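# Push two marked drive blanks home without moving rack

## Task

Using the work order's marking, find the two drive blanks labelled PUSH HOME and press each one in until it reaches its stop and latches; every other blank stays untouched. The rack is loose on the table, so it must tilt no more than a little (more tilt is a failure) and must finish in its original spot. A blank counts as done only if it stays latched by itself, not because the robot is still holding it.

## Robot and tools

Robot: two six-joint arms, left_arm and right_arm, each with a parallel-jaw gripper. Both report into one shared scene frame whose origin lies on the table top midway between the arms: +x points out across the table, +z points up, and left_arm sits on the +y side. The arm names do not correspond to the left or right of any picture. Base roots: left_arm at (-0.042, +0.271, 0) m, right_arm at (+0.049, -0.344, 0) m, both turned very slightly about z.

execute_actions takes "actions", a list holding one item or nothing, and an optional "pictures" flag (images come by default). An empty list only reports the current state. A wait is {"steps": N}, N up to 300 control steps of 1/30 s each, counted from the previous result; it sends no command. A motion is {"rows": [...], "steps": N} with N at most 15 (default 15) and 1 to 15 rows; one row is used per step and the final row repeats to fill the rest. A rejected call moves nothing.

Every row is a single flat list of 14 numbers, each within [-1, 1], always covering both arms: left_arm waist, shoulder, elbow, wrist pitch, wrist yaw, wrist roll, gripper opening, then the same seven for right_arm. The six joint numbers are offsets, not poses: they are measured from the joint angles printed in the most recent result that listed them (or, before any such result in a scene and for later calls inside the same reply, from where the arm stands as the action begins), never from the previous row. Scale: 1.0 equals 1.202 rad for the waist, 1.258 shoulder, 1.238 elbow, 2.073 wrist pitch, 2.022 for wrist yaw and for wrist roll. So writing all zeros pulls the arm back to those reference angles; it is not a pause. The opening number is absolute: +1 fully open, -1 shut.

Joint ranges (rad) per arm: waist -2.618 to 3.054, shoulder 0.000 to 3.142, elbow 0.000 to 3.142, wrist pitch -1.571 to 1.571, wrist yaw -1.571 to 1.571, wrist roll -2.094 to 2.094. A request reaching more than 0.036 rad beyond a range end is refused; the true end may sit 0.036 rad either way of the listed one, and a command beyond it is clipped there, with a "joint sent to its limit" line (possibly about an earlier, still running action). Missing that line does not prove there is room left.

Motion limits: per step each joint target stays within a lead of its measured angle (waist 0.202, shoulder 0.258, elbow 0.238, wrist pitch 0.573, wrist yaw and roll 0.522 rad), and targets are shrunk if they would move the gripper over 70 mm from where it is. Big offsets therefore take several actions. Friction can leave a joint up to about 0.031 rad off, and tiny commands may not move it at all. Between calls the arms keep heading to the last row's target while you think or wait, until everything has nearly stopped or a step is HELD.

Result lines: left_arm: ... | right_arm: ... give each gripper's end_effector_position (m) and end_effector_quat_wxyz in the scene frame; this point sits between the finger pads, just behind the tips, and can be off, more so when reaching far. The fingers point along the gripper's +z and close along its y. Joint positions and Joint velocities list each arm's six joints (rad, rad/s) and then the finger gap (m; 0.087 fully open). grip_measured shows the opening on the command scale, each gripper biased by up to about 1 mm. "joint command not followed" means a clearance check altered or blocked joint targets on some steps; HELD flags steps where your row was partly or wholly not sent. MOTOR HOT appears from 75 °C; OVER-TEMPERATURE FAULT means an arm was stopped (at 90 °C briefly, at 100 °C it drops until cooled). Holding force heats motors, so do not press or grip longer than needed.

Cameras: cam_high, cam_low, cam_left_wrist, cam_right_wrist, each 672x504, delivered in that order, with calibration given earlier (intrinsics, distortion, world-to-camera transform); wrist camera poses follow the arm's joint readings. zoom_image takes "camera" (one of those names) and "region" [x0, y0, x1, y1] in image pixels from the top-left corner, up to 504 by 504, and returns a sharper crop of the latest image. show_instructions takes nothing and displays the scene's reference pages (here the work order picture identifying which blanks to push). read_manual returns URDF licence texts only. finished_scene takes "scene", the number of the current scene, ends it irreversibly and reports success; the next scene's task then appears. Sending a reply with no tool call ends everything.

Cautions: the rack is free-standing, so push each blank straight along its slot with moderate force, ideally bracing the rack with the other hand, and avoid tilting or sliding it; it must finish in place. Do not touch the unmarked blanks. Do not knock anything off the table, let the arms collide or press hard on each other, slam, or shove hard. After latching, back the gripper away so the blank stays in by itself before finishing. Smooth, efficient moves are preferred.

Each tool is called after "Request:" in YAML: its name, and indented under it one key for each argument.

Reference images:

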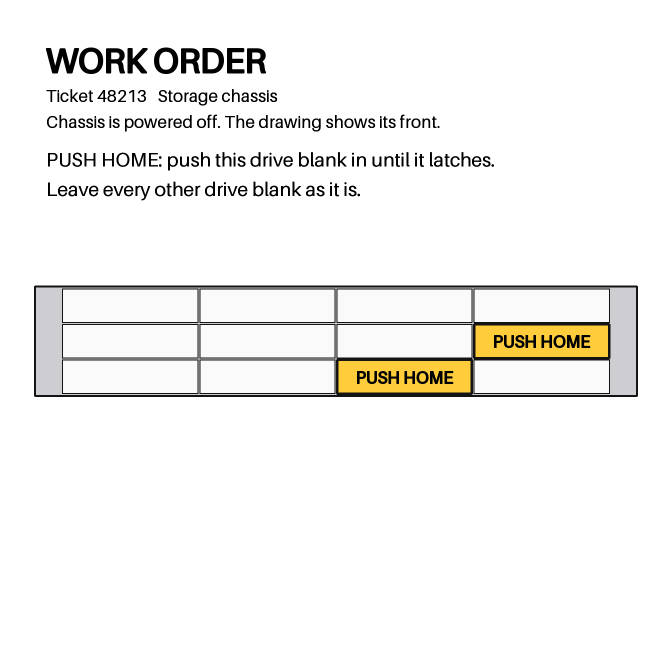

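## Session

Request:
execute_actions:
  actions: []

Scene clock: 0.00 s of 4500.00 s.
left_arm: end_effector_position=(+0.2577, +0.1699, +0.2824) grip_measured=+0.985 end_effector_quat_wxyz=(+0.193, +0.113, +0.841, -0.493) | right_arm: end_effector_position=(+0.2361, -0.1409, +0.1369) grip_measured=+0.982 end_effector_quat_wxyz=(+0.007, +0.739, -0.674, +0.013)
Joint positions: left_arm=[ 0.193  1.699  1.763 -1.499  1.111  0.355  0.087] | right_arm=[ 0.963  1.714  1.515 -1.388  0.024 -0.721  0.087]
Joint velocities: left_arm=[-0.002 -0.002  0.002  0.022 -0.022  0.007  0.   ] | right_arm=[-0.012 -0.002 -0.002  0.022  0.007 -0.007  0.   ]
Motor temperatures (°C, as the motors report them): left_arm=[20 19 21 18 19 19] | right_arm=[20 21 18 21 19 20]

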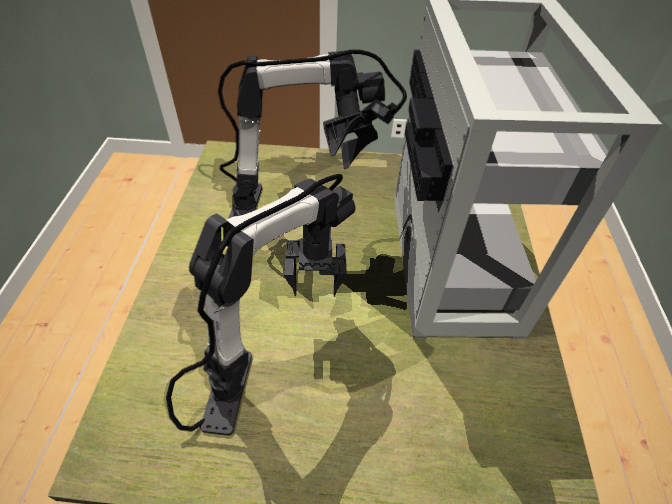

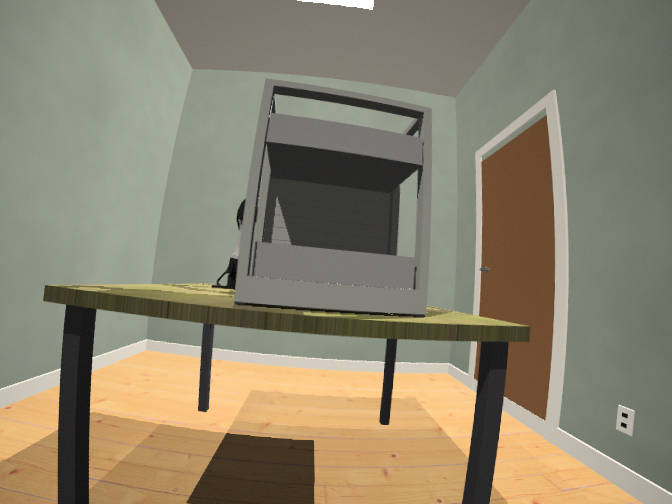

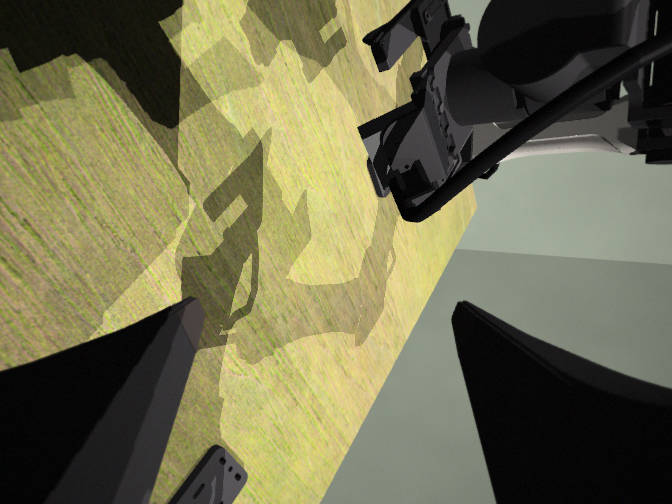

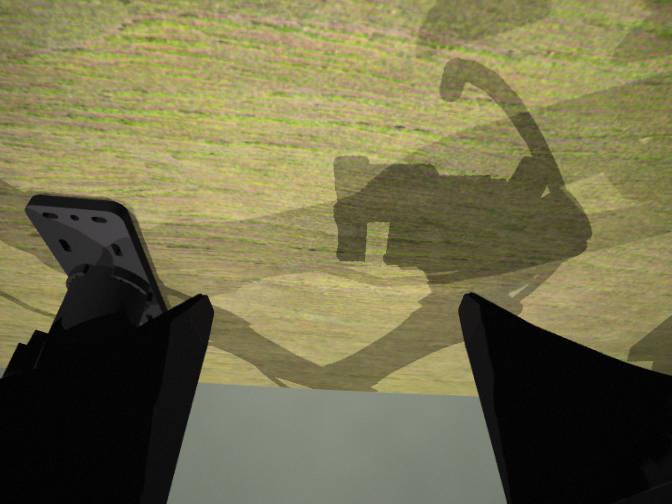

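Request:
zoom_image:
  camera: "cam_high"
  region: [380, 0, 540, 240]

Request:
zoom_image:
  camera: "cam_high"
  region: [380, 0, 672, 360]

Region (380, 0, 540, 240) of cam_high's 672x504 image, scaled by 2.100, with more detail than that image has.

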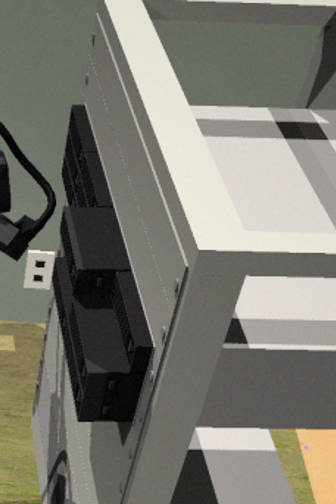

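Region (380, 0, 672, 360) of cam_high's 672x504 image, scaled by 1.400, with more detail than that image has; it fills the left 409 columns of this view, and the rest is white.

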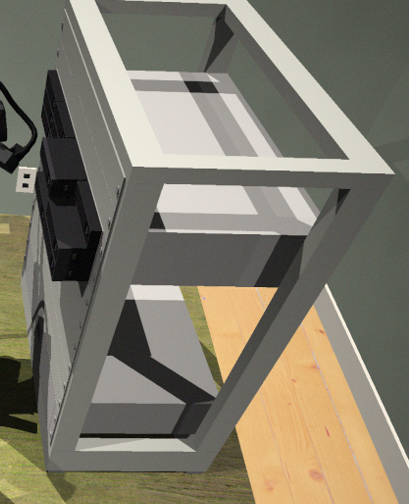

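Request:
execute_actions:
  actions:
    - {"rows":[[0,-0.06,-0.03,0,0,0,1,0,-0.06,-0.02,0,0,0,1],[0,-0.14,-0.07,0,-0.05,0,1,0,-0.14,-0.04,0,0,0.03,1],[0,-0.24,-0.12,0,-0.1,-0.03,1,-0.03,-0.24,-0.07,0,0,0.07,1],[0,-0.34,-0.18,0,-0.15,-0.05,1,-0.06,-0.34,-0.1,0,0,0.1,1],[0,-0.44,-0.23,0,-0.2,-0.07,1,-0.09,-0.44,-0.13,0,0,0.14,1],[-0.03,-0.54,-0.28,0,-0.25,-0.09,1,-0.12,-0.54,-0.16,0,0,0.18,1],[-0.06,-0.64,-0.33,0.05,-0.3,-0.11,1,-0.15,-0.64,-0.19,0.05,0,0.22,1],[-0.1,-0.74,-0.38,0.1,-0.35,-0.13,1,-0.18,-0.74,-0.22,0.1,0,0.26,1],[-0.15,-0.82,-0.42,0.15,-0.4,-0.15,1,-0.2,-0.82,-0.24,0.15,0,0.3,1],[-0.2,-0.874,-0.455,0.2,-0.45,-0.176,1,-0.219,-0.886,-0.254,0.2,-0.012,0.357,1]],"steps":15}
  pictures: false

Scene clock: 29.93 s of 4500.00 s.
left_arm: end_effector_position=(+0.1013, +0.2077, +0.2870) grip_measured=+0.985 end_effector_quat_wxyz=(+0.467, +0.129, +0.863, -0.145) | right_arm: end_effector_position=(+0.1943, -0.2343, +0.3104) grip_measured=+0.982 end_effector_quat_wxyz=(+0.512, -0.323, +0.783, +0.146)
Joint positions: left_arm=[-0.036  0.609  1.223 -1.199  0.332  0.061  0.087] | right_arm=[ 0.707  0.629  1.225 -1.046  0.015 -0.107  0.087]
Joint velocities: left_arm=[-0.027 -1.209 -0.002  0.623 -0.799 -0.344 -0.001] | right_arm=[-0.027 -1.59   0.002  0.667 -0.066  0.667 -0.001]
Motor temperatures (°C, as the motors report them): left_arm=[20 22 24 18 19 19] | right_arm=[20 25 21 22 19 20]
Steps of this call (steps 1 to 90: nothing new was sent; then 26.43 s passed at rest; steps 91 to 105: all 15 steps of this action). Readings (joint positions):
91: left_arm=[0.193 1.692 1.759 -1.496 1.111 0.355] | right_arm=[0.963 1.708 1.513 -1.386 0.024 -0.721]
92: left_arm=[0.193 1.668 1.737 -1.488 1.096 0.355] | right_arm=[0.963 1.686 1.500 -1.378 0.024 -0.713]
94: left_arm=[0.193 1.549 1.640 -1.476 1.016 0.331] | right_arm=[0.949 1.573 1.443 -1.364 0.022 -0.661]
98: left_arm=[0.147 1.185 1.419 -1.445 0.745 0.229] | right_arm=[0.810 1.221 1.326 -1.327 0.022 -0.459]
105: the state above

Request:
execute_actions:
  actions:
    - {"rows":[[-0.02,0,0,0.06,-0.05,0,1,0,0,0,0.05,0,0.03,1],[-0.05,0,0,0.12,-0.08,0,1,0,0,0,0.1,0,0.04,1],[-0.08,0,0,0.18,-0.1,-0.03,1,0,0,0,0.16,0,0.053,1],[-0.11,0,0,0.24,-0.12,-0.03,1,0,0,0,0.22,0,0.053,1],[-0.14,0,0,0.31,-0.14,-0.03,1,0,0,0,0.28,0,0.053,1],[-0.17,0,0,0.38,-0.164,-0.03,1,0,0,0,0.34,0,0.053,1],[-0.2,0,0,0.45,-0.164,-0.03,1,0,0,0,0.4,0,0.053,1],[-0.22,0,0,0.52,-0.164,-0.03,1,0,0,0,0.46,0,0.053,1],[-0.22,0,0,0.578,-0.164,-0.03,1,0,0,0,0.505,0,0.053,1]],"steps":15}
  pictures: false

Request:
execute_actions:
  actions:
    - {"steps":20}

Scene clock: 43.03 s of 4500.00 s.
left_arm: end_effector_position=(+0.1576, +0.2006, +0.5027) grip_measured=+0.985 end_effector_quat_wxyz=(+0.812, +0.108, +0.559, -0.131) | right_arm: end_effector_position=(+0.2145, -0.2109, +0.5287) grip_measured=+0.982 end_effector_quat_wxyz=(+0.802, -0.176, +0.497, +0.281)
Joint positions: left_arm=[-0.285  0.592  1.223 -0.27   0.043  0.016  0.087] | right_arm=[ 0.707  0.614  1.225 -0.152  0.008 -0.007  0.087]
Joint velocities: left_arm=[-0.095  0.007  0.012  1.751 -0.212 -0.022 -0.001] | right_arm=[ 0.017 -0.017  0.017  1.165 -0.007 -0.051 -0.001]
Motor temperatures (°C, as the motors report them): left_arm=[20 21 23 21 19 19] | right_arm=[20 25 21 25 19 20]
Steps of this call (steps 1 to 30: the robot went on to your last target; steps 31 to 90: nothing new was sent; then 9.60 s passed at rest; steps 91 to 105: all 15 steps of this action). Readings (joint positions):
91: left_arm=[-0.039 0.586 1.223 -1.111 0.211 0.016] | right_arm=[0.707 0.584 1.225 -0.982 0.007 -0.010]
92: left_arm=[-0.050 0.586 1.223 -1.099 0.205 0.022] | right_arm=[0.707 0.588 1.225 -0.967 0.007 -0.013]
94: left_arm=[-0.103 0.589 1.223 -1.013 0.176 0.019] | right_arm=[0.707 0.603 1.225 -0.882 0.008 -0.011]
98: left_arm=[-0.210 0.592 1.223 -0.747 0.107 0.018] | right_arm=[0.707 0.614 1.225 -0.606 0.008 -0.009]
105: the state above

Scene clock: 43.70 s of 4500.00 s.
left_arm: end_effector_position=(+0.1409, +0.2107, +0.5610) grip_measured=+0.985 end_effector_quat_wxyz=(+0.875, +0.079, +0.458, -0.134) | right_arm: end_effector_position=(+0.2047, -0.2189, +0.5618) grip_measured=+0.982 end_effector_quat_wxyz=(+0.834, -0.154, +0.440, +0.293)
Joint positions: left_arm=[-0.289  0.592  1.223 -0.027  0.011  0.012  0.087] | right_arm=[ 0.707  0.614  1.225 -0.012  0.008 -0.005  0.087]
Joint velocities: left_arm=[-0.012 -0.012 -0.017  0.11  -0.007 -0.081 -0.001] | right_arm=[-0.032  0.017 -0.007 -0.037 -0.066  0.007  0.001]
Motor temperatures (°C, as the motors report them): left_arm=[20 21 23 21 19 19] | right_arm=[20 25 21 25 19 20]
Steps of this call (steps 1 to 20: the robot went on to your last target). Readings (joint positions):
1: left_arm=[-0.288 0.592 1.223 -0.215 0.036 0.015] | right_arm=[0.707 0.614 1.225 -0.120 0.008 -0.006]
2: left_arm=[-0.289 0.592 1.223 -0.171 0.031 0.014] | right_arm=[0.707 0.614 1.225 -0.095 0.008 -0.006]
4: left_arm=[-0.289 0.592 1.223 -0.112 0.023 0.013] | right_arm=[0.707 0.614 1.225 -0.060 0.008 -0.006]
8: left_arm=[-0.289 0.592 1.223 -0.057 0.016 0.012] | right_arm=[0.707 0.614 1.225 -0.028 0.008 -0.006]
20: the state above
camera_calibration (this result's frames):
cam_left_wrist: T_world_to_cam=[[-0.312392, -0.949949, 0.002693, 0.241721], [-0.232903, 0.0738415, -0.969693, 0.588445], [0.92096, -0.303552, -0.244313, 0.21079], [0, 0, 0, 1]] pos_world=[0.0184335, 0.250157, 0.621459]
cam_right_wrist: T_world_to_cam=[[0.618978, -0.785405, -0.00237272, -0.299803], [-0.215605, -0.167012, -0.962092, 0.57278], [0.755235, 0.596026, -0.272714, 0.271669], [0, 0, 0, 1]] pos_world=[0.103892, -0.301728, 0.624444]

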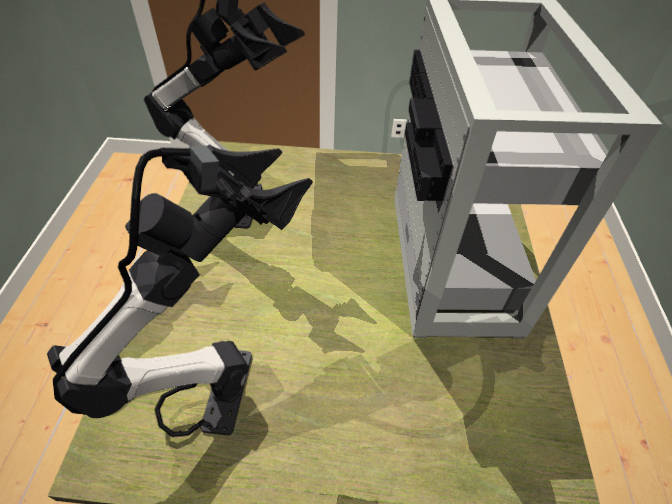

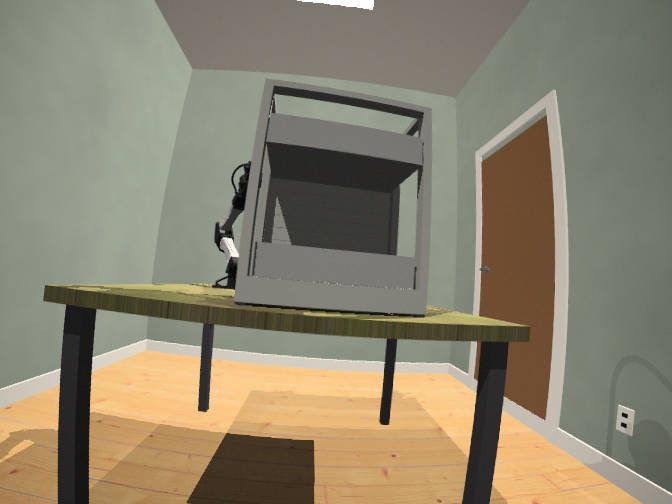

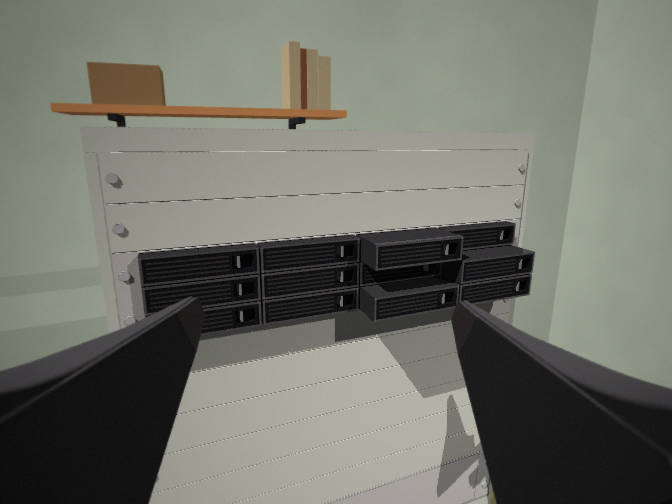

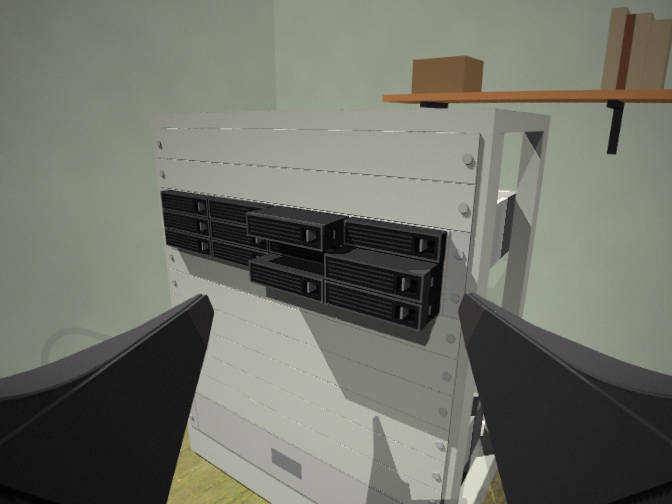

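Request:
zoom_image:
  camera: "cam_left_wrist"
  region: [340, 200, 560, 340]

Request:
zoom_image:
  camera: "cam_right_wrist"
  region: [230, 180, 530, 350]

Region (340, 200, 560, 340) of cam_left_wrist's 672x504 image, scaled by 2.291, with more detail than that image has; it fills the top 321 rows of this view, and the rest is white.

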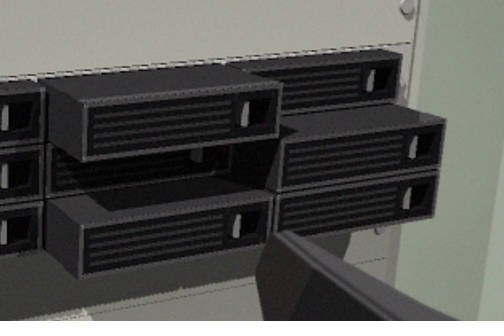

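Region (230, 180, 530, 350) of cam_right_wrist's 672x504 image, scaled by 1.680, with more detail than that image has; it fills the top 286 rows of this view, and the rest is white.

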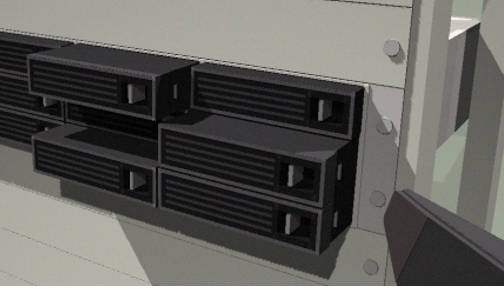

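Request:
execute_actions:
  actions:
    - {"rows":[[0.03,0.01,0,0,0.04,0,1,0.01,0.02,0.02,-0.01,0.02,0,0.8],[0.08,0.03,0.01,0,0.1,0,1,0.02,0.05,0.04,-0.02,0.05,0,0.6],[0.14,0.06,0.03,0,0.16,0,1,0.04,0.1,0.08,-0.04,0.08,0,0.4],[0.2,0.1,0.05,0,0.22,0,1,0.06,0.15,0.12,-0.06,0.11,0,0.2],[0.26,0.14,0.07,0,0.28,0,1,0.08,0.2,0.16,-0.08,0.14,0,0],[0.32,0.18,0.09,0,0.34,0,1,0.1,0.25,0.2,-0.1,0.17,0,-0.2],[0.38,0.22,0.11,0,0.4,0,1,0.12,0.3,0.24,-0.12,0.2,0,-0.4],[0.44,0.26,0.13,0,0.46,0,1,0.13,0.35,0.28,-0.13,0.23,0,-0.6],[0.5,0.3,0.15,0,0.52,0,1,0.15,0.4,0.32,-0.15,0.26,0,-0.8],[0.56,0.34,0.17,0,0.58,0,1,0.16,0.45,0.36,-0.16,0.29,0,-1],[0.61,0.38,0.19,0,0.64,0,1,0.18,0.5,0.4,-0.17,0.31,0,-1],[0.66,0.42,0.21,0,0.69,0,1,0.19,0.55,0.43,-0.18,0.33,0,-1],[0.7,0.46,0.23,0,0.73,0,1,0.2,0.59,0.46,-0.19,0.35,0,-1],[0.72,0.48,0.24,0,0.753,0,1,0.21,0.62,0.48,-0.199,0.362,0,-1],[0.735,0.5,0.25,0,0.753,0,1,0.212,0.64,0.499,-0.199,0.362,0,-1]],"steps":15}
  pictures: false

Request:
execute_actions:
  actions:
    - {"steps":20}
  pictures: false

Scene clock: 103.20 s of 4500.00 s.
left_arm: end_effector_position=(+0.2807, +0.2670, +0.4865) grip_measured=+0.985 end_effector_quat_wxyz=(+0.727, +0.311, +0.593, -0.152) | right_arm: end_effector_position=(+0.3570, -0.1016, +0.5202) grip_measured=-1.000 end_effector_quat_wxyz=(+0.733, -0.083, +0.658, +0.149)
Joint positions: left_arm=[ 0.538  1.173  1.476 -0.019  1.193  0.012  0.087] | right_arm=[ 0.939  1.343  1.786 -0.3    0.586 -0.005  0.   ]
Joint velocities: left_arm=[ 0.955  1.204  0.3   -0.022  2.088  0.007 -0.   ] | right_arm=[ 0.281  1.487  0.657 -0.667  0.886  0.022  0.   ]
Motor temperatures (°C, as the motors report them): left_arm=[20 21 24 22 19 19] | right_arm=[20 24 22 27 19 20]
Steps of this call (steps 1 to 15: the robot went on to your last target; steps 16 to 90: nothing new was sent; then 56.00 s passed at rest; steps 91 to 105: all 15 steps of this action). Readings (joint positions):
91: left_arm=[-0.285 0.592 1.223 -0.026 0.020 0.012] | right_arm=[0.707 0.614 1.225 -0.011 0.013 -0.005]
92: left_arm=[-0.264 0.594 1.223 -0.026 0.051 0.012] | right_arm=[0.711 0.619 1.232 -0.018 0.027 -0.005]
94: left_arm=[-0.165 0.621 1.239 -0.025 0.166 0.012] | right_arm=[0.737 0.670 1.293 -0.046 0.084 -0.005]
98: left_arm=[0.114 0.794 1.339 -0.016 0.520 0.012] | right_arm=[0.825 0.896 1.495 -0.116 0.256 -0.005]
105: the state above

Scene clock: 103.87 s of 4500.00 s.
left_arm: end_effector_position=(+0.2565, +0.2530, +0.4659) grip_measured=+0.985 end_effector_quat_wxyz=(+0.667, +0.397, +0.580, -0.247) | right_arm: end_effector_position=(+0.3753, -0.1003, +0.4797) grip_measured=-1.000 end_effector_quat_wxyz=(+0.699, -0.078, +0.708, +0.065)
Joint positions: left_arm=[ 0.587  1.232  1.508 -0.041  1.521  0.012  0.087] | right_arm=[ 0.955  1.433  1.829 -0.414  0.732 -0.005  0.   ]
Joint velocities: left_arm=[-0.022  0.012 -0.017 -0.051  0.051 -0.051 -0.   ] | right_arm=[-0.007  0.012 -0.007 -0.051  0.022  0.037  0.   ]
Motor temperatures (°C, as the motors report them): left_arm=[20 21 25 22 19 19] | right_arm=[20 24 22 27 19 20]
Steps of this call (steps 1 to 20: the robot went on to your last target). Readings (joint positions):
1: left_arm=[0.563 1.207 1.483 -0.023 1.255 0.012] | right_arm=[0.947 1.387 1.801 -0.321 0.613 -0.005]
2: left_arm=[0.578 1.230 1.483 -0.028 1.305 0.012] | right_arm=[0.952 1.417 1.805 -0.342 0.635 -0.005]
4: left_arm=[0.587 1.248 1.483 -0.040 1.378 0.012] | right_arm=[0.955 1.448 1.805 -0.387 0.666 -0.005]
8: left_arm=[0.587 1.241 1.501 -0.041 1.465 0.012] | right_arm=[0.955 1.447 1.816 -0.414 0.704 -0.005]
20: the state above

Request:
execute_actions:
  actions:
    - {"rows":[[0,0.02,0.01,0,0,0,1,0,-0.01,0.015,0,0,0,-1],[0,0.05,0.03,0.01,0,0,1,0,-0.022,0.023,0,0,0,-1],[0,0.09,0.05,0.01,0,0,1,0,-0.022,0.023,0,0,0,-1],[0,0.13,0.07,0.02,0,0,1,0,-0.022,0.023,0,0,0,-1],[0,0.17,0.09,0.02,0,0,1,0,-0.022,0.023,0,0,0,-1],[0,0.21,0.11,0.03,0,0,1,0,-0.022,0.023,0,0,0,-1],[0,0.25,0.13,0.03,0,0,1,0,-0.022,0.023,0,0,0,-1],[0,0.29,0.15,0.04,0,0,1,0,-0.022,0.023,0,0,0,-1],[0,0.33,0.17,0.04,0,0,1,0,-0.022,0.023,0,0,0,-1],[0,0.37,0.19,0.05,0,0,1,0,-0.022,0.023,0,0,0,-1],[0,0.41,0.21,0.05,0,0,1,0,-0.022,0.023,0,0,0,-1],[0,0.45,0.23,0.06,0,0,1,0,-0.022,0.023,0,0,0,-1],[0,0.48,0.245,0.06,0,0,1,0,-0.022,0.023,0,0,0,-1],[0,0.51,0.255,0.065,0,0,1,0,-0.022,0.023,0,0,0,-1],[0,0.525,0.26,0.065,0,0,1,0,-0.022,0.023,0,0,0,-1]],"steps":15}
  pictures: false

Request:
execute_actions:
  actions:
    - {"steps":20}

Scene clock: 120.07 s of 4500.00 s.
left_arm: end_effector_position=(+0.4086, +0.3497, +0.3673) grip_measured=+0.985 end_effector_quat_wxyz=(+0.626, +0.322, +0.630, -0.328) | right_arm: end_effector_position=(+0.3726, -0.1042, +0.4875) grip_measured=-1.000 end_effector_quat_wxyz=(+0.704, -0.072, +0.703, +0.070)
Joint positions: left_arm=[0.587 1.848 1.78  0.045 1.522 0.012 0.087] | right_arm=[ 0.955  1.424  1.84  -0.414  0.733 -0.005  0.   ]
Joint velocities: left_arm=[-0.027  1.15   0.232  0.066  0.051  0.066  0.   ] | right_arm=[-0.017  0.007 -0.017 -0.007 -0.095  0.051  0.   ]
Motor temperatures (°C, as the motors report them): left_arm=[20 21 26 22 19 19] | right_arm=[20 25 23 28 19 20]
Steps of this call (steps 1 to 30: the robot went on to your last target; steps 31 to 90: nothing new was sent; then 12.70 s passed at rest; steps 91 to 105: all 15 steps of this action). Readings (joint positions):
91: left_arm=[0.587 1.234 1.508 -0.041 1.524 0.012] | right_arm=[0.955 1.433 1.829 -0.414 0.733 -0.005]
92: left_arm=[0.587 1.239 1.512 -0.041 1.525 0.012] | right_arm=[0.955 1.433 1.831 -0.414 0.733 -0.005]
94: left_arm=[0.587 1.284 1.547 -0.032 1.527 0.012] | right_arm=[0.955 1.433 1.835 -0.414 0.733 -0.005]
98: left_arm=[0.587 1.472 1.650 0.007 1.529 0.012] | right_arm=[0.955 1.430 1.840 -0.414 0.733 -0.005]
105: the state above

Scene clock: 120.73 s of 4500.00 s.
left_arm: end_effector_position=(+0.4225, +0.3586, +0.3543) grip_measured=+0.985 end_effector_quat_wxyz=(+0.626, +0.319, +0.632, -0.328) | right_arm: end_effector_position=(+0.3726, -0.1042, +0.4875) grip_measured=-1.000 end_effector_quat_wxyz=(+0.704, -0.072, +0.703, +0.070)
Joint positions: left_arm=[0.587 1.906 1.807 0.072 1.518 0.012 0.087] | right_arm=[ 0.955  1.424  1.84  -0.414  0.733 -0.005  0.   ]
Joint velocities: left_arm=[ 0.012 -0.017 -0.012 -0.037 -0.022  0.051  0.   ] | right_arm=[-0.007 -0.002 -0.002 -0.066 -0.022 -0.007  0.   ]
Motor temperatures (°C, as the motors report them): left_arm=[20 21 26 22 19 19] | right_arm=[20 25 23 28 19 20]
Steps of this call (steps 1 to 20: the robot went on to your last target). Readings (joint positions):
1: left_arm=[0.587 1.881 1.784 0.046 1.520 0.012] | right_arm=[0.955 1.424 1.840 -0.414 0.733 -0.005]
2: left_arm=[0.587 1.905 1.784 0.046 1.519 0.012] | right_arm=[0.955 1.424 1.840 -0.414 0.733 -0.005]
4: left_arm=[0.587 1.927 1.784 0.046 1.518 0.012] | right_arm=[0.955 1.424 1.840 -0.414 0.733 -0.005]
8: left_arm=[0.587 1.920 1.796 0.055 1.518 0.012] | right_arm=[0.955 1.424 1.840 -0.414 0.733 -0.005]
20: the state above
camera_calibration (this result's frames):
cam_left_wrist: T_world_to_cam=[[-0.810213, -0.585152, 0.0339345, 0.539247], [-0.45867, 0.596909, -0.658272, 0.240152], [0.364933, -0.548905, -0.752015, 0.448648], [0, 0, 0, 1]] pos_world=[0.383329, 0.418458, 0.477176]
cam_right_wrist: T_world_to_cam=[[0.191533, -0.981465, 0.00643794, -0.179347], [-0.752007, -0.150963, -0.641635, 0.601974], [0.630714, 0.118053, -0.766983, 0.29382], [0, 0, 0, 1]] pos_world=[0.301723, -0.119833, 0.612757]

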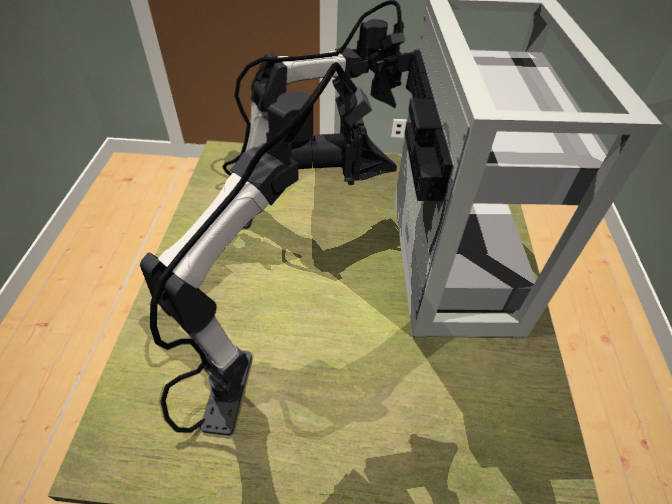

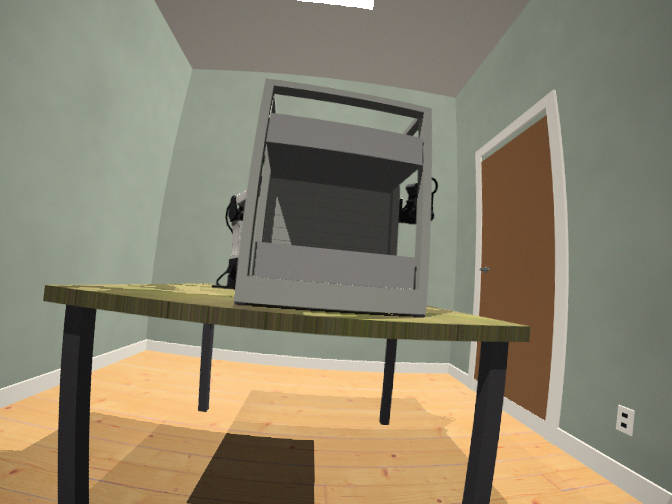

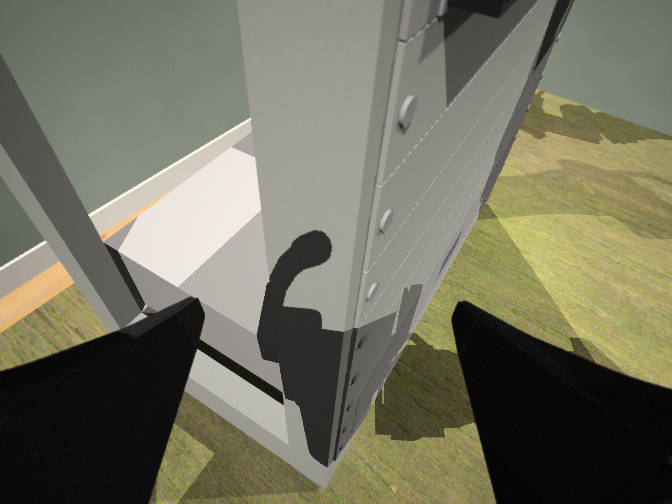

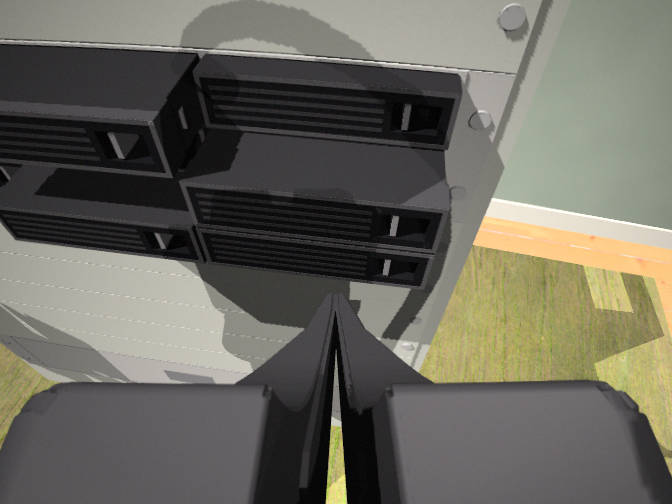

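Request:
execute_actions:
  actions:
    - {"rows":[[0,0,0.015,0.01,-0.008,0,1,-0.005,0,0.015,0,-0.004,0,-1],[0,0,0.017,0.012,-0.014,0,1,-0.01,0,0.02,0,-0.008,0,-1],[-0.01,0,0.018,0.012,-0.02,0,1,-0.015,0.005,0.025,0.003,-0.011,0,-1],[-0.02,0,0.019,0.013,-0.026,0,1,-0.02,0.01,0.03,0.004,-0.014,0,-1],[-0.03,0,0.02,0.014,-0.031,0,1,-0.025,0.015,0.034,0.005,-0.017,0,-1],[-0.04,0,0.021,0.015,-0.036,0,1,-0.03,0.02,0.038,0.006,-0.02,0,-1],[-0.05,0,0.022,0.015,-0.041,0,1,-0.035,0.025,0.042,0.007,-0.023,0,-1],[-0.06,0,0.023,0.016,-0.046,0,1,-0.04,0.03,0.046,0.008,-0.026,0,-1],[-0.07,0,0.024,0.017,-0.051,0,1,-0.045,0.035,0.05,0.009,-0.029,0,-1],[-0.08,0,0.025,0.017,-0.056,0,1,-0.05,0.04,0.054,0.01,-0.032,0,-1],[-0.09,0,0.026,0.018,-0.061,0,1,-0.054,0.045,0.058,0.011,-0.035,0,-1],[-0.1,0,0.027,0.019,-0.066,0,1,-0.058,0.05,0.062,0.012,-0.037,0,-1],[-0.11,0.003,0.028,0.02,-0.07,0,1,-0.061,0.054,0.066,0.013,-0.039,0,-1],[-0.122,0.003,0.029,0.02,-0.074,0,1,-0.064,0.058,0.069,0.013,-0.04,0,-1],[-0.135,0.003,0.03,0.02,-0.077,0,1,-0.066,0.061,0.071,0.013,-0.04,0,-1]],"steps":15}
  pictures: false

Request:
execute_actions:
  actions:
    - {"steps":25}

Scene clock: 142.10 s of 4500.00 s.
left_arm: end_effector_position=(+0.4472, +0.3084, +0.3551) grip_measured=+0.985 end_effector_quat_wxyz=(+0.625, +0.329, +0.627, -0.330) | right_arm: end_effector_position=(+0.3915, -0.1099, +0.5037) grip_measured=-1.000 end_effector_quat_wxyz=(+0.716, -0.058, +0.691, +0.078)
Joint positions: left_arm=[0.457 1.906 1.807 0.084 1.406 0.012 0.087] | right_arm=[ 0.889  1.465  1.908 -0.396  0.675 -0.005  0.   ]
Joint velocities: left_arm=[-0.354  0.032 -0.017 -0.066 -0.271  0.066 -0.001] | right_arm=[-0.1    0.212  0.061  0.066 -0.183 -0.022  0.   ]
Motor temperatures (°C, as the motors report them): left_arm=[20 25 28 23 19 19] | right_arm=[20 26 24 29 19 20]
Steps of this call (steps 1 to 15: the robot went on to your last target; steps 16 to 90: nothing new was sent; then 17.87 s passed at rest; steps 91 to 105: all 15 steps of this action). Readings (joint positions):
91: left_arm=[0.587 1.906 1.807 0.072 1.516 0.012] | right_arm=[0.955 1.424 1.840 -0.414 0.733 -0.005]
92: left_arm=[0.587 1.906 1.807 0.072 1.514 0.012] | right_arm=[0.955 1.424 1.840 -0.414 0.732 -0.005]
94: left_arm=[0.586 1.906 1.807 0.072 1.503 0.012] | right_arm=[0.950 1.424 1.846 -0.415 0.725 -0.005]
98: left_arm=[0.556 1.906 1.807 0.076 1.470 0.012] | right_arm=[0.926 1.425 1.871 -0.412 0.708 -0.005]
105: the state above

Scene clock: 142.93 s of 4500.00 s.
left_arm: end_effector_position=(+0.4534, +0.2956, +0.3555) grip_measured=+0.985 end_effector_quat_wxyz=(+0.626, +0.330, +0.626, -0.328) | right_arm: end_effector_position=(+0.3973, -0.1028, +0.4966) grip_measured=-1.000 end_effector_quat_wxyz=(+0.711, -0.066, +0.696, +0.077)
Joint positions: left_arm=[0.424 1.906 1.807 0.089 1.371 0.012 0.087] | right_arm=[ 0.884  1.486  1.91  -0.395  0.659 -0.005  0.   ]
Joint velocities: left_arm=[ 0.012 -0.007 -0.002  0.051 -0.007  0.007 -0.   ] | right_arm=[-0.027 -0.002 -0.007 -0.037 -0.066  0.007  0.   ]
Motor temperatures (°C, as the motors report them): left_arm=[20 25 29 23 19 19] | right_arm=[20 26 24 29 19 20]
Steps of this call (steps 1 to 25: the robot went on to your last target). Readings (joint positions):
1: left_arm=[0.445 1.906 1.807 0.085 1.399 0.012] | right_arm=[0.886 1.471 1.910 -0.396 0.672 -0.005]
2: left_arm=[0.435 1.906 1.807 0.086 1.394 0.012] | right_arm=[0.885 1.476 1.910 -0.396 0.670 -0.005]
4: left_arm=[0.425 1.906 1.807 0.087 1.387 0.012] | right_arm=[0.884 1.483 1.910 -0.396 0.666 -0.005]
8: left_arm=[0.424 1.906 1.807 0.088 1.378 0.012] | right_arm=[0.884 1.486 1.910 -0.395 0.662 -0.005]
25: the state above
camera_calibration (this result's frames):
cam_left_wrist: T_world_to_cam=[[-0.820061, -0.572025, 0.016984, 0.533913], [-0.439847, 0.611028, -0.658164, 0.279917], [0.366108, -0.547205, -0.752683, 0.402846], [0, 0, 0, 1]] pos_world=[0.413476, 0.354813, 0.478379]
cam_right_wrist: T_world_to_cam=[[0.194181, -0.980915, -0.00994965, -0.175584], [-0.740226, -0.139864, -0.65765, 0.630974], [0.643707, 0.135068, -0.753258, 0.274806], [0, 0, 0, 1]] pos_world=[0.324264, -0.1211, 0.620213]

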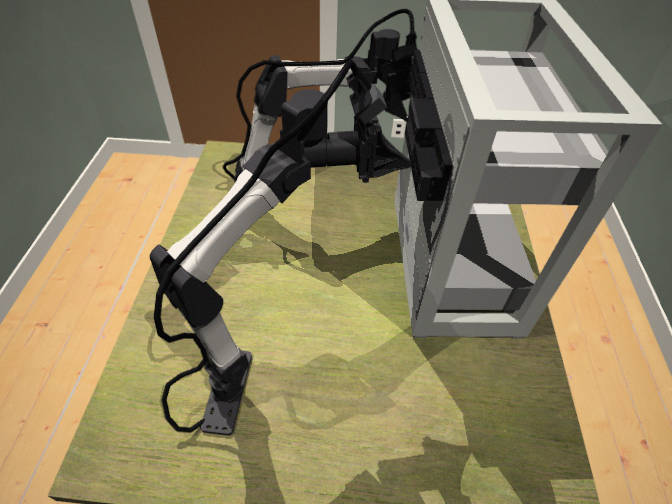

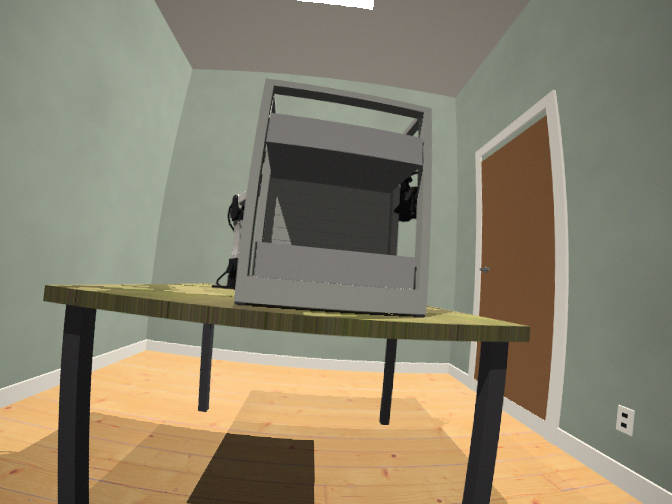

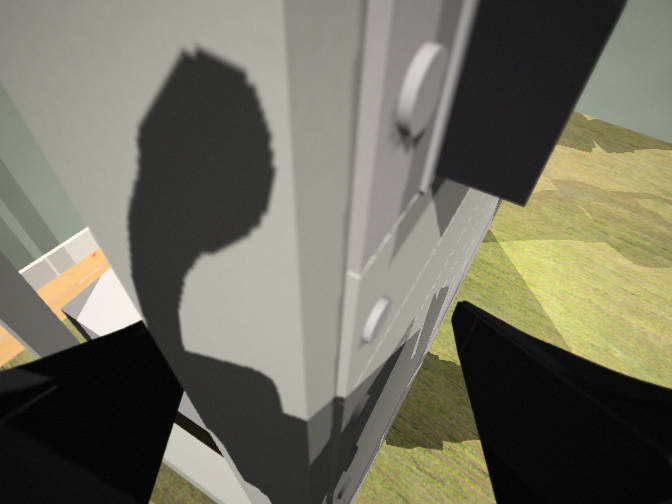

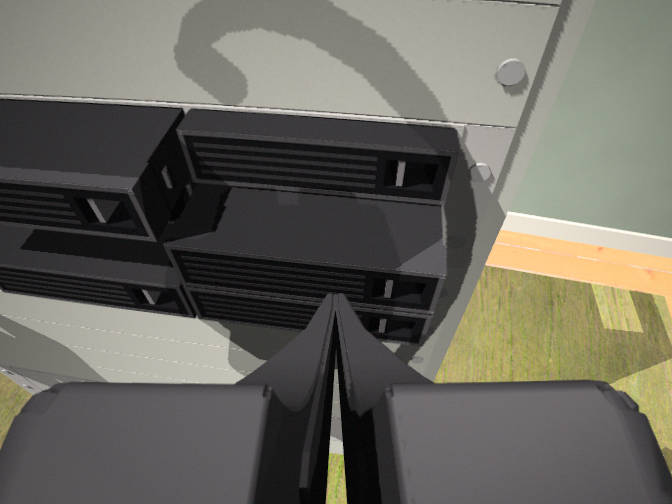

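Request:
execute_actions:
  actions:
    - {"rows":[[0,0,0.02,0.008,0,0,0.96,-0.003,0.015,0.018,0,-0.004,0,-1],[0,0,0.02,0.008,0,0,0.94,-0.006,0.02,0.023,-0.002,-0.006,0,-1],[0,0,0.02,0.008,0,0,0.92,-0.009,0.025,0.028,-0.004,-0.008,0,-1],[0,0,0.02,0.008,0,0,0.9,-0.012,0.03,0.033,-0.006,-0.01,0,-1],[0,0,0.02,0.008,0,0,0.88,-0.015,0.035,0.038,-0.008,-0.011,0,-1],[0,0,0.02,0.008,0,0,0.86,-0.017,0.04,0.043,-0.01,-0.012,0,-1],[0,0,0.02,0.008,0,0,0.84,-0.019,0.044,0.048,-0.011,-0.013,0,-1],[0,0,0.02,0.008,0,0,0.82,-0.021,0.048,0.053,-0.012,-0.014,0,-1],[0,0,0.02,0.008,0,0,0.8,-0.023,0.052,0.058,-0.013,-0.015,0,-1],[0,0,0.02,0.008,0,0,0.78,-0.025,0.056,0.063,-0.014,-0.016,0,-1],[0,0,0.02,0.008,0,0,0.76,-0.027,0.06,0.067,-0.015,-0.017,0,-1],[0,0,0.02,0.008,0,0,0.75,-0.029,0.063,0.071,-0.016,-0.018,0,-1],[0,0,0.02,0.008,0,0,0.75,-0.03,0.066,0.074,-0.017,-0.018,0,-1]],"steps":15}
  pictures: false

Request:
execute_actions:
  actions:
    - {"steps":15}

Scene clock: 159.17 s of 4500.00 s.
left_arm: end_effector_position=(+0.4534, +0.2956, +0.3555) grip_measured=+0.750 end_effector_quat_wxyz=(+0.626, +0.330, +0.626, -0.328) | right_arm: end_effector_position=(+0.4124, -0.0976, +0.4997) grip_measured=-1.000 end_effector_quat_wxyz=(+0.711, -0.066, +0.696, +0.076)
Joint positions: left_arm=[0.424 1.906 1.807 0.089 1.371 0.012 0.077] | right_arm=[ 0.857  1.546  1.981 -0.406  0.635 -0.005  0.   ]
Joint velocities: left_arm=[-0.007  0.017 -0.012  0.022  0.022 -0.022  0.001] | right_arm=[-0.027  0.09  -0.002 -0.198  0.037  0.037  0.   ]
Motor temperatures (°C, as the motors report them): left_arm=[20 27 31 23 19 19] | right_arm=[20 25 25 30 19 20]
Steps of this call (steps 1 to 15: the robot went on to your last target; steps 16 to 90: nothing new was sent; then 12.73 s passed at rest; steps 91 to 105: all 15 steps of this action). Readings (joint positions):
91: left_arm=[0.424 1.906 1.807 0.089 1.371 0.012] | right_arm=[0.884 1.486 1.910 -0.395 0.659 -0.005]
92: left_arm=[0.424 1.906 1.807 0.089 1.371 0.012] | right_arm=[0.884 1.486 1.911 -0.395 0.658 -0.005]
94: left_arm=[0.424 1.906 1.807 0.089 1.371 0.012] | right_arm=[0.884 1.491 1.922 -0.395 0.655 -0.005]
98: left_arm=[0.424 1.906 1.807 0.089 1.371 0.012] | right_arm=[0.872 1.510 1.950 -0.396 0.647 -0.005]
105: the state above

Scene clock: 159.67 s of 4500.00 s.
left_arm: end_effector_position=(+0.4534, +0.2956, +0.3555) grip_measured=+0.750 end_effector_quat_wxyz=(+0.626, +0.330, +0.626, -0.328) | right_arm: end_effector_position=(+0.4122, -0.0969, +0.4992) grip_measured=-1.000 end_effector_quat_wxyz=(+0.710, -0.068, +0.697, +0.076)
Joint positions: left_arm=[0.424 1.906 1.807 0.089 1.371 0.012 0.077] | right_arm=[ 0.857  1.547  1.985 -0.412  0.63  -0.005  0.   ]
Joint velocities: left_arm=[-0.002 -0.007 -0.007 -0.066 -0.066  0.022 -0.   ] | right_arm=[-0.002 -0.012 -0.012 -0.051 -0.007 -0.081  0.   ]
Motor temperatures (°C, as the motors report them): left_arm=[20 27 31 23 19 19] | right_arm=[20 25 25 30 19 20]
Steps of this call (steps 1 to 15: the robot went on to your last target). Readings (joint positions):
1: left_arm=[0.424 1.906 1.807 0.089 1.371 0.012] | right_arm=[0.857 1.547 1.982 -0.408 0.634 -0.005]
2: left_arm=[0.424 1.906 1.807 0.089 1.371 0.012] | right_arm=[0.857 1.547 1.983 -0.409 0.634 -0.005]
4: left_arm=[0.424 1.906 1.807 0.089 1.371 0.012] | right_arm=[0.857 1.547 1.985 -0.410 0.633 -0.005]
8: left_arm=[0.424 1.906 1.807 0.089 1.371 0.012] | right_arm=[0.857 1.547 1.985 -0.411 0.632 -0.005]
15: the state above
All arms were judged still, so your last target was given up. Only a new action makes them travel on or press farther. Fingers that are still opening or closing keep moving.
camera_calibration (this result's frames):
cam_left_wrist: T_world_to_cam=[[-0.819842, -0.572338, 0.0169832, 0.533974], [-0.440081, 0.610862, -0.658161, 0.280072], [0.366316, -0.547062, -0.752686, 0.402711], [0, 0, 0, 1]] pos_world=[0.413509, 0.354836, 0.478378]
cam_right_wrist: T_world_to_cam=[[0.196023, -0.980576, -0.00677942, -0.174942], [-0.741392, -0.143677, -0.655512, 0.643611], [0.641805, 0.133522, -0.755155, 0.267968], [0, 0, 0, 1]] pos_world=[0.339477, -0.114852, 0.623065]

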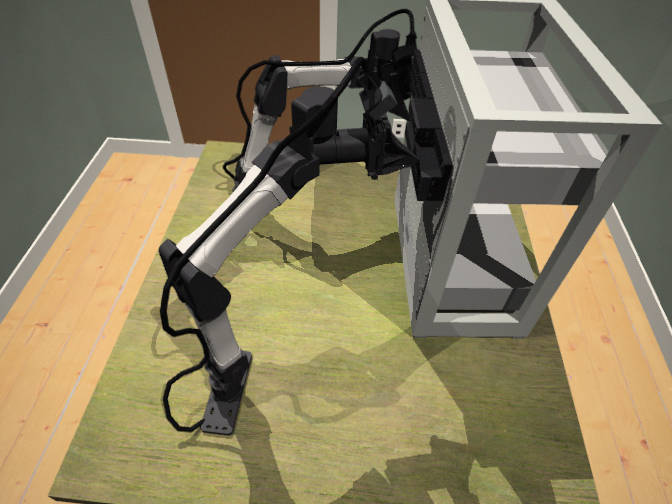

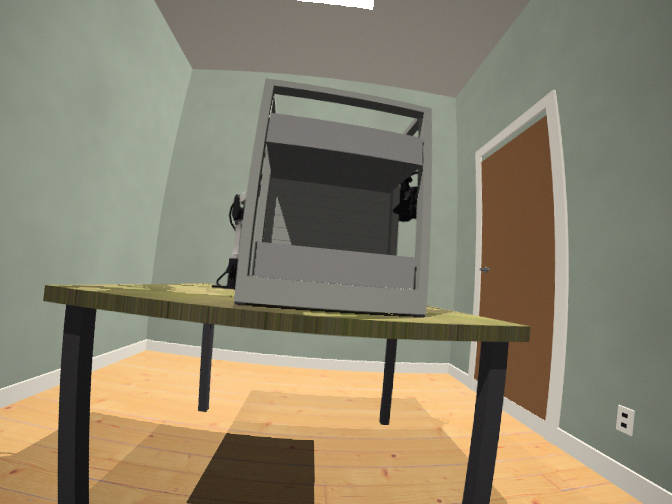

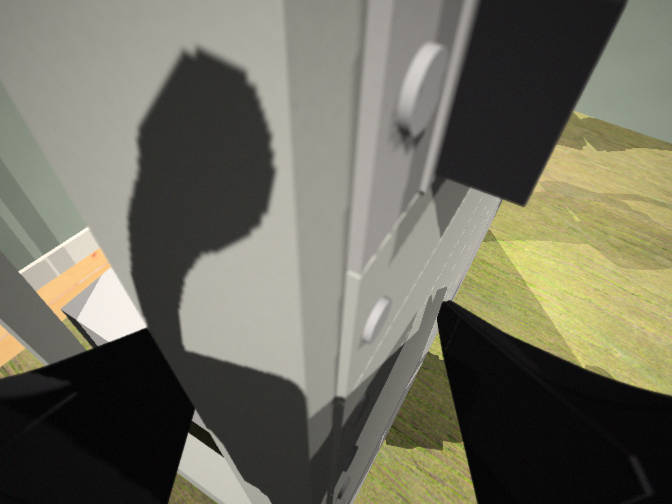

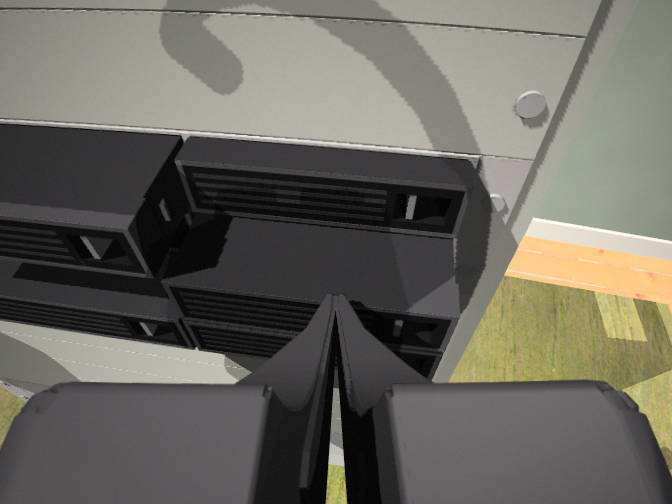

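Request:
execute_actions:
  actions:
    - {"rows":[[0,0,0.02,0.008,0,0,0.73,0,0.01,0.012,-0.01,0,0,-1],[0,0,0.02,0.008,0,0,0.71,0,0.01,0.012,-0.015,0,0,-1],[0,0,0.02,0.008,0,0,0.69,0,0.01,0.012,-0.02,0,0,-1],[0,0,0.02,0.008,0,0,0.67,0,0.01,0.012,-0.025,0,0,-1],[0,0,0.02,0.008,0,0,0.65,0,0.01,0.012,-0.03,0,0,-1],[0,0,0.02,0.008,0,0,0.63,0,0.01,0.012,-0.033,0,0,-1],[0,0,0.02,0.008,0,0,0.61,0,0.01,0.012,-0.033,0,0,-1],[0,0,0.02,0.008,0,0,0.59,0,0.01,0.012,-0.033,0,0,-1],[0,0,0.02,0.008,0,0,0.57,0,0.01,0.012,-0.033,0,0,-1],[0,0,0.02,0.008,0,0,0.55,0,0.01,0.012,-0.033,0,0,-1]],"steps":15}
  pictures: false

Request:
execute_actions:
  actions:
    - {"steps":10}

Scene clock: 176.33 s of 4500.00 s.
left_arm: end_effector_position=(+0.4553, +0.2969, +0.3557) grip_measured=+0.551 end_effector_quat_wxyz=(+0.628, +0.326, +0.628, -0.323) | right_arm: end_effector_position=(+0.4109, -0.0983, +0.4889) grip_measured=-1.000 end_effector_quat_wxyz=(+0.698, -0.080, +0.709, +0.065)
Joint positions: left_arm=[0.424 1.906 1.807 0.091 1.359 0.012 0.068] | right_arm=[ 0.857  1.547  1.985 -0.46   0.63  -0.005  0.   ]
Joint velocities: left_arm=[-0.002 -0.012 -0.007 -0.125 -0.037 -0.037  0.001] | right_arm=[-0.002 -0.007 -0.002  0.007 -0.051 -0.022  0.   ]
Motor temperatures (°C, as the motors report them): left_arm=[20 28 31 23 19 19] | right_arm=[20 25 26 30 19 20]
Steps of this call (steps 1 to 90: nothing new was sent; then 13.17 s passed at rest; steps 91 to 105: all 15 steps of this action). Readings (joint positions):
91: left_arm=[0.424 1.906 1.807 0.089 1.371 0.012] | right_arm=[0.857 1.547 1.985 -0.413 0.630 -0.005]
92: left_arm=[0.424 1.906 1.807 0.089 1.371 0.012] | right_arm=[0.857 1.547 1.985 -0.414 0.630 -0.005]
94: left_arm=[0.424 1.906 1.807 0.089 1.371 0.012] | right_arm=[0.857 1.547 1.985 -0.422 0.630 -0.005]
98: left_arm=[0.424 1.906 1.807 0.090 1.366 0.012] | right_arm=[0.857 1.547 1.985 -0.446 0.630 -0.005]
105: the state above

Scene clock: 176.67 s of 4500.00 s.
left_arm: end_effector_position=(+0.4553, +0.2969, +0.3557) grip_measured=+0.551 end_effector_quat_wxyz=(+0.628, +0.326, +0.628, -0.323) | right_arm: end_effector_position=(+0.4108, -0.0984, +0.4884) grip_measured=-1.000 end_effector_quat_wxyz=(+0.697, -0.080, +0.710, +0.065)
Joint positions: left_arm=[0.424 1.906 1.807 0.091 1.359 0.012 0.068] | right_arm=[ 0.857  1.547  1.985 -0.462  0.63  -0.005  0.   ]
Joint velocities: left_arm=[ 0.002 -0.017 -0.002  0.037 -0.066 -0.022  0.   ] | right_arm=[ 0.012 -0.002 -0.002 -0.022  0.007 -0.051  0.   ]
Motor temperatures (°C, as the motors report them): left_arm=[20 28 31 23 19 19] | right_arm=[20 25 26 30 19 20]
Steps of this call (steps 1 to 10: the robot went on to your last target). Readings (joint positions):
1: left_arm=[0.424 1.906 1.807 0.091 1.359 0.012] | right_arm=[0.857 1.547 1.985 -0.461 0.630 -0.005]
2: left_arm=[0.424 1.906 1.807 0.091 1.359 0.012] | right_arm=[0.857 1.547 1.985 -0.461 0.630 -0.005]
4: left_arm=[0.424 1.906 1.807 0.091 1.359 0.012] | right_arm=[0.857 1.547 1.985 -0.462 0.630 -0.005]
8: left_arm=[0.424 1.906 1.807 0.091 1.359 0.012] | right_arm=[0.857 1.547 1.985 -0.462 0.630 -0.005]
10: the state above
camera_calibration (this result's frames):
cam_left_wrist: T_world_to_cam=[[-0.812827, -0.582319, 0.0147129, 0.536786], [-0.446178, 0.606161, -0.658403, 0.284487], [0.374482, -0.541732, -0.752522, 0.397518], [0, 0, 0, 1]] pos_world=[0.414383, 0.355484, 0.47855]
cam_right_wrist: T_world_to_cam=[[0.196675, -0.980194, 0.0232069, -0.191074], [-0.762951, -0.167866, -0.624281, 0.62645], [0.615812, 0.105074, -0.780855, 0.281311], [0, 0, 0, 1]] pos_world=[0.342295, -0.111689, 0.615178]

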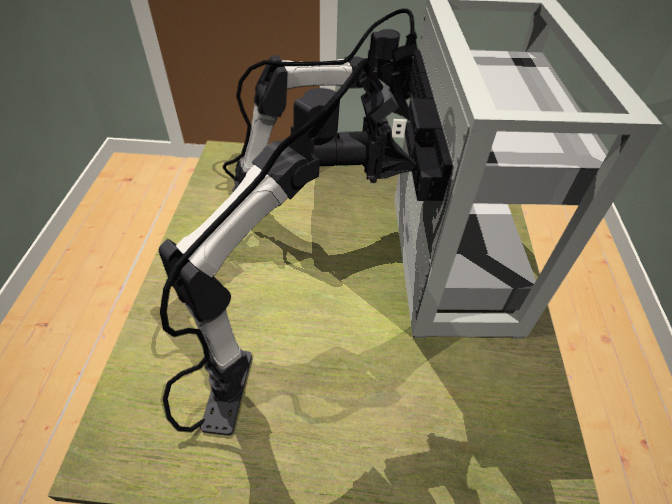

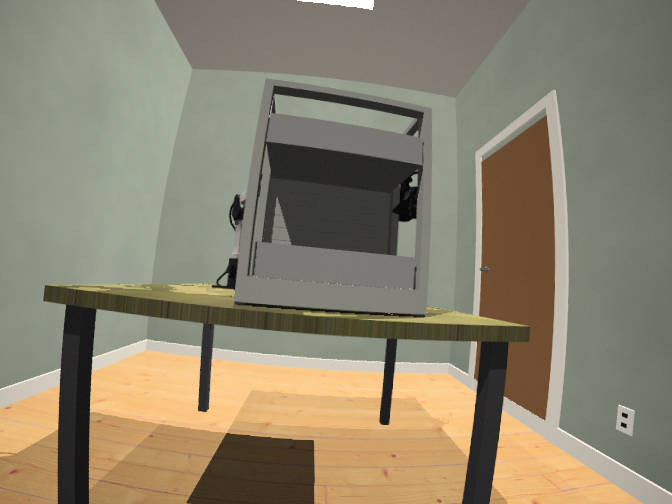

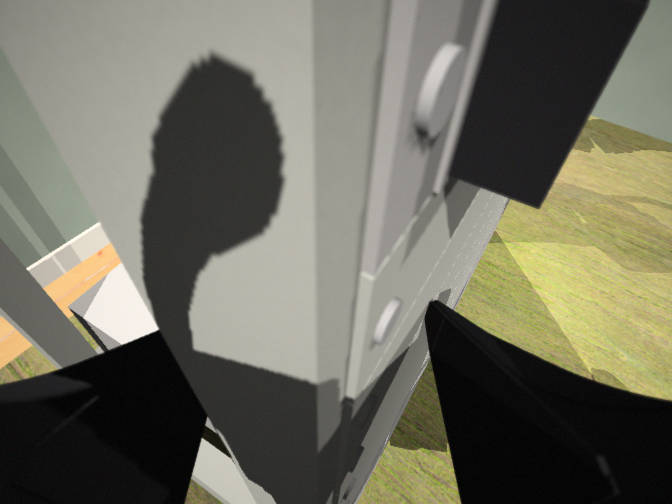

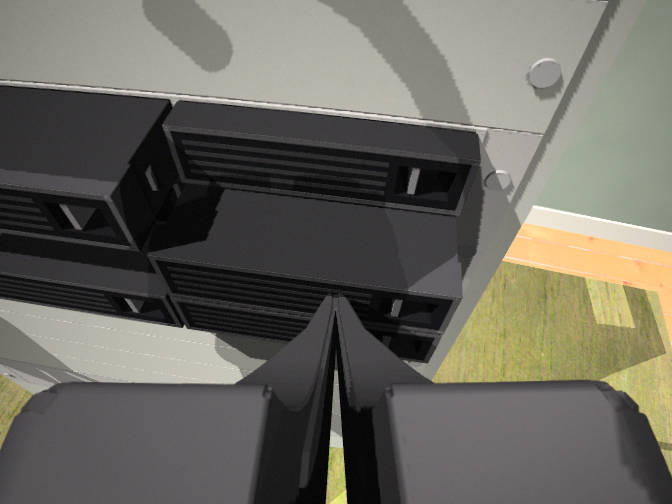

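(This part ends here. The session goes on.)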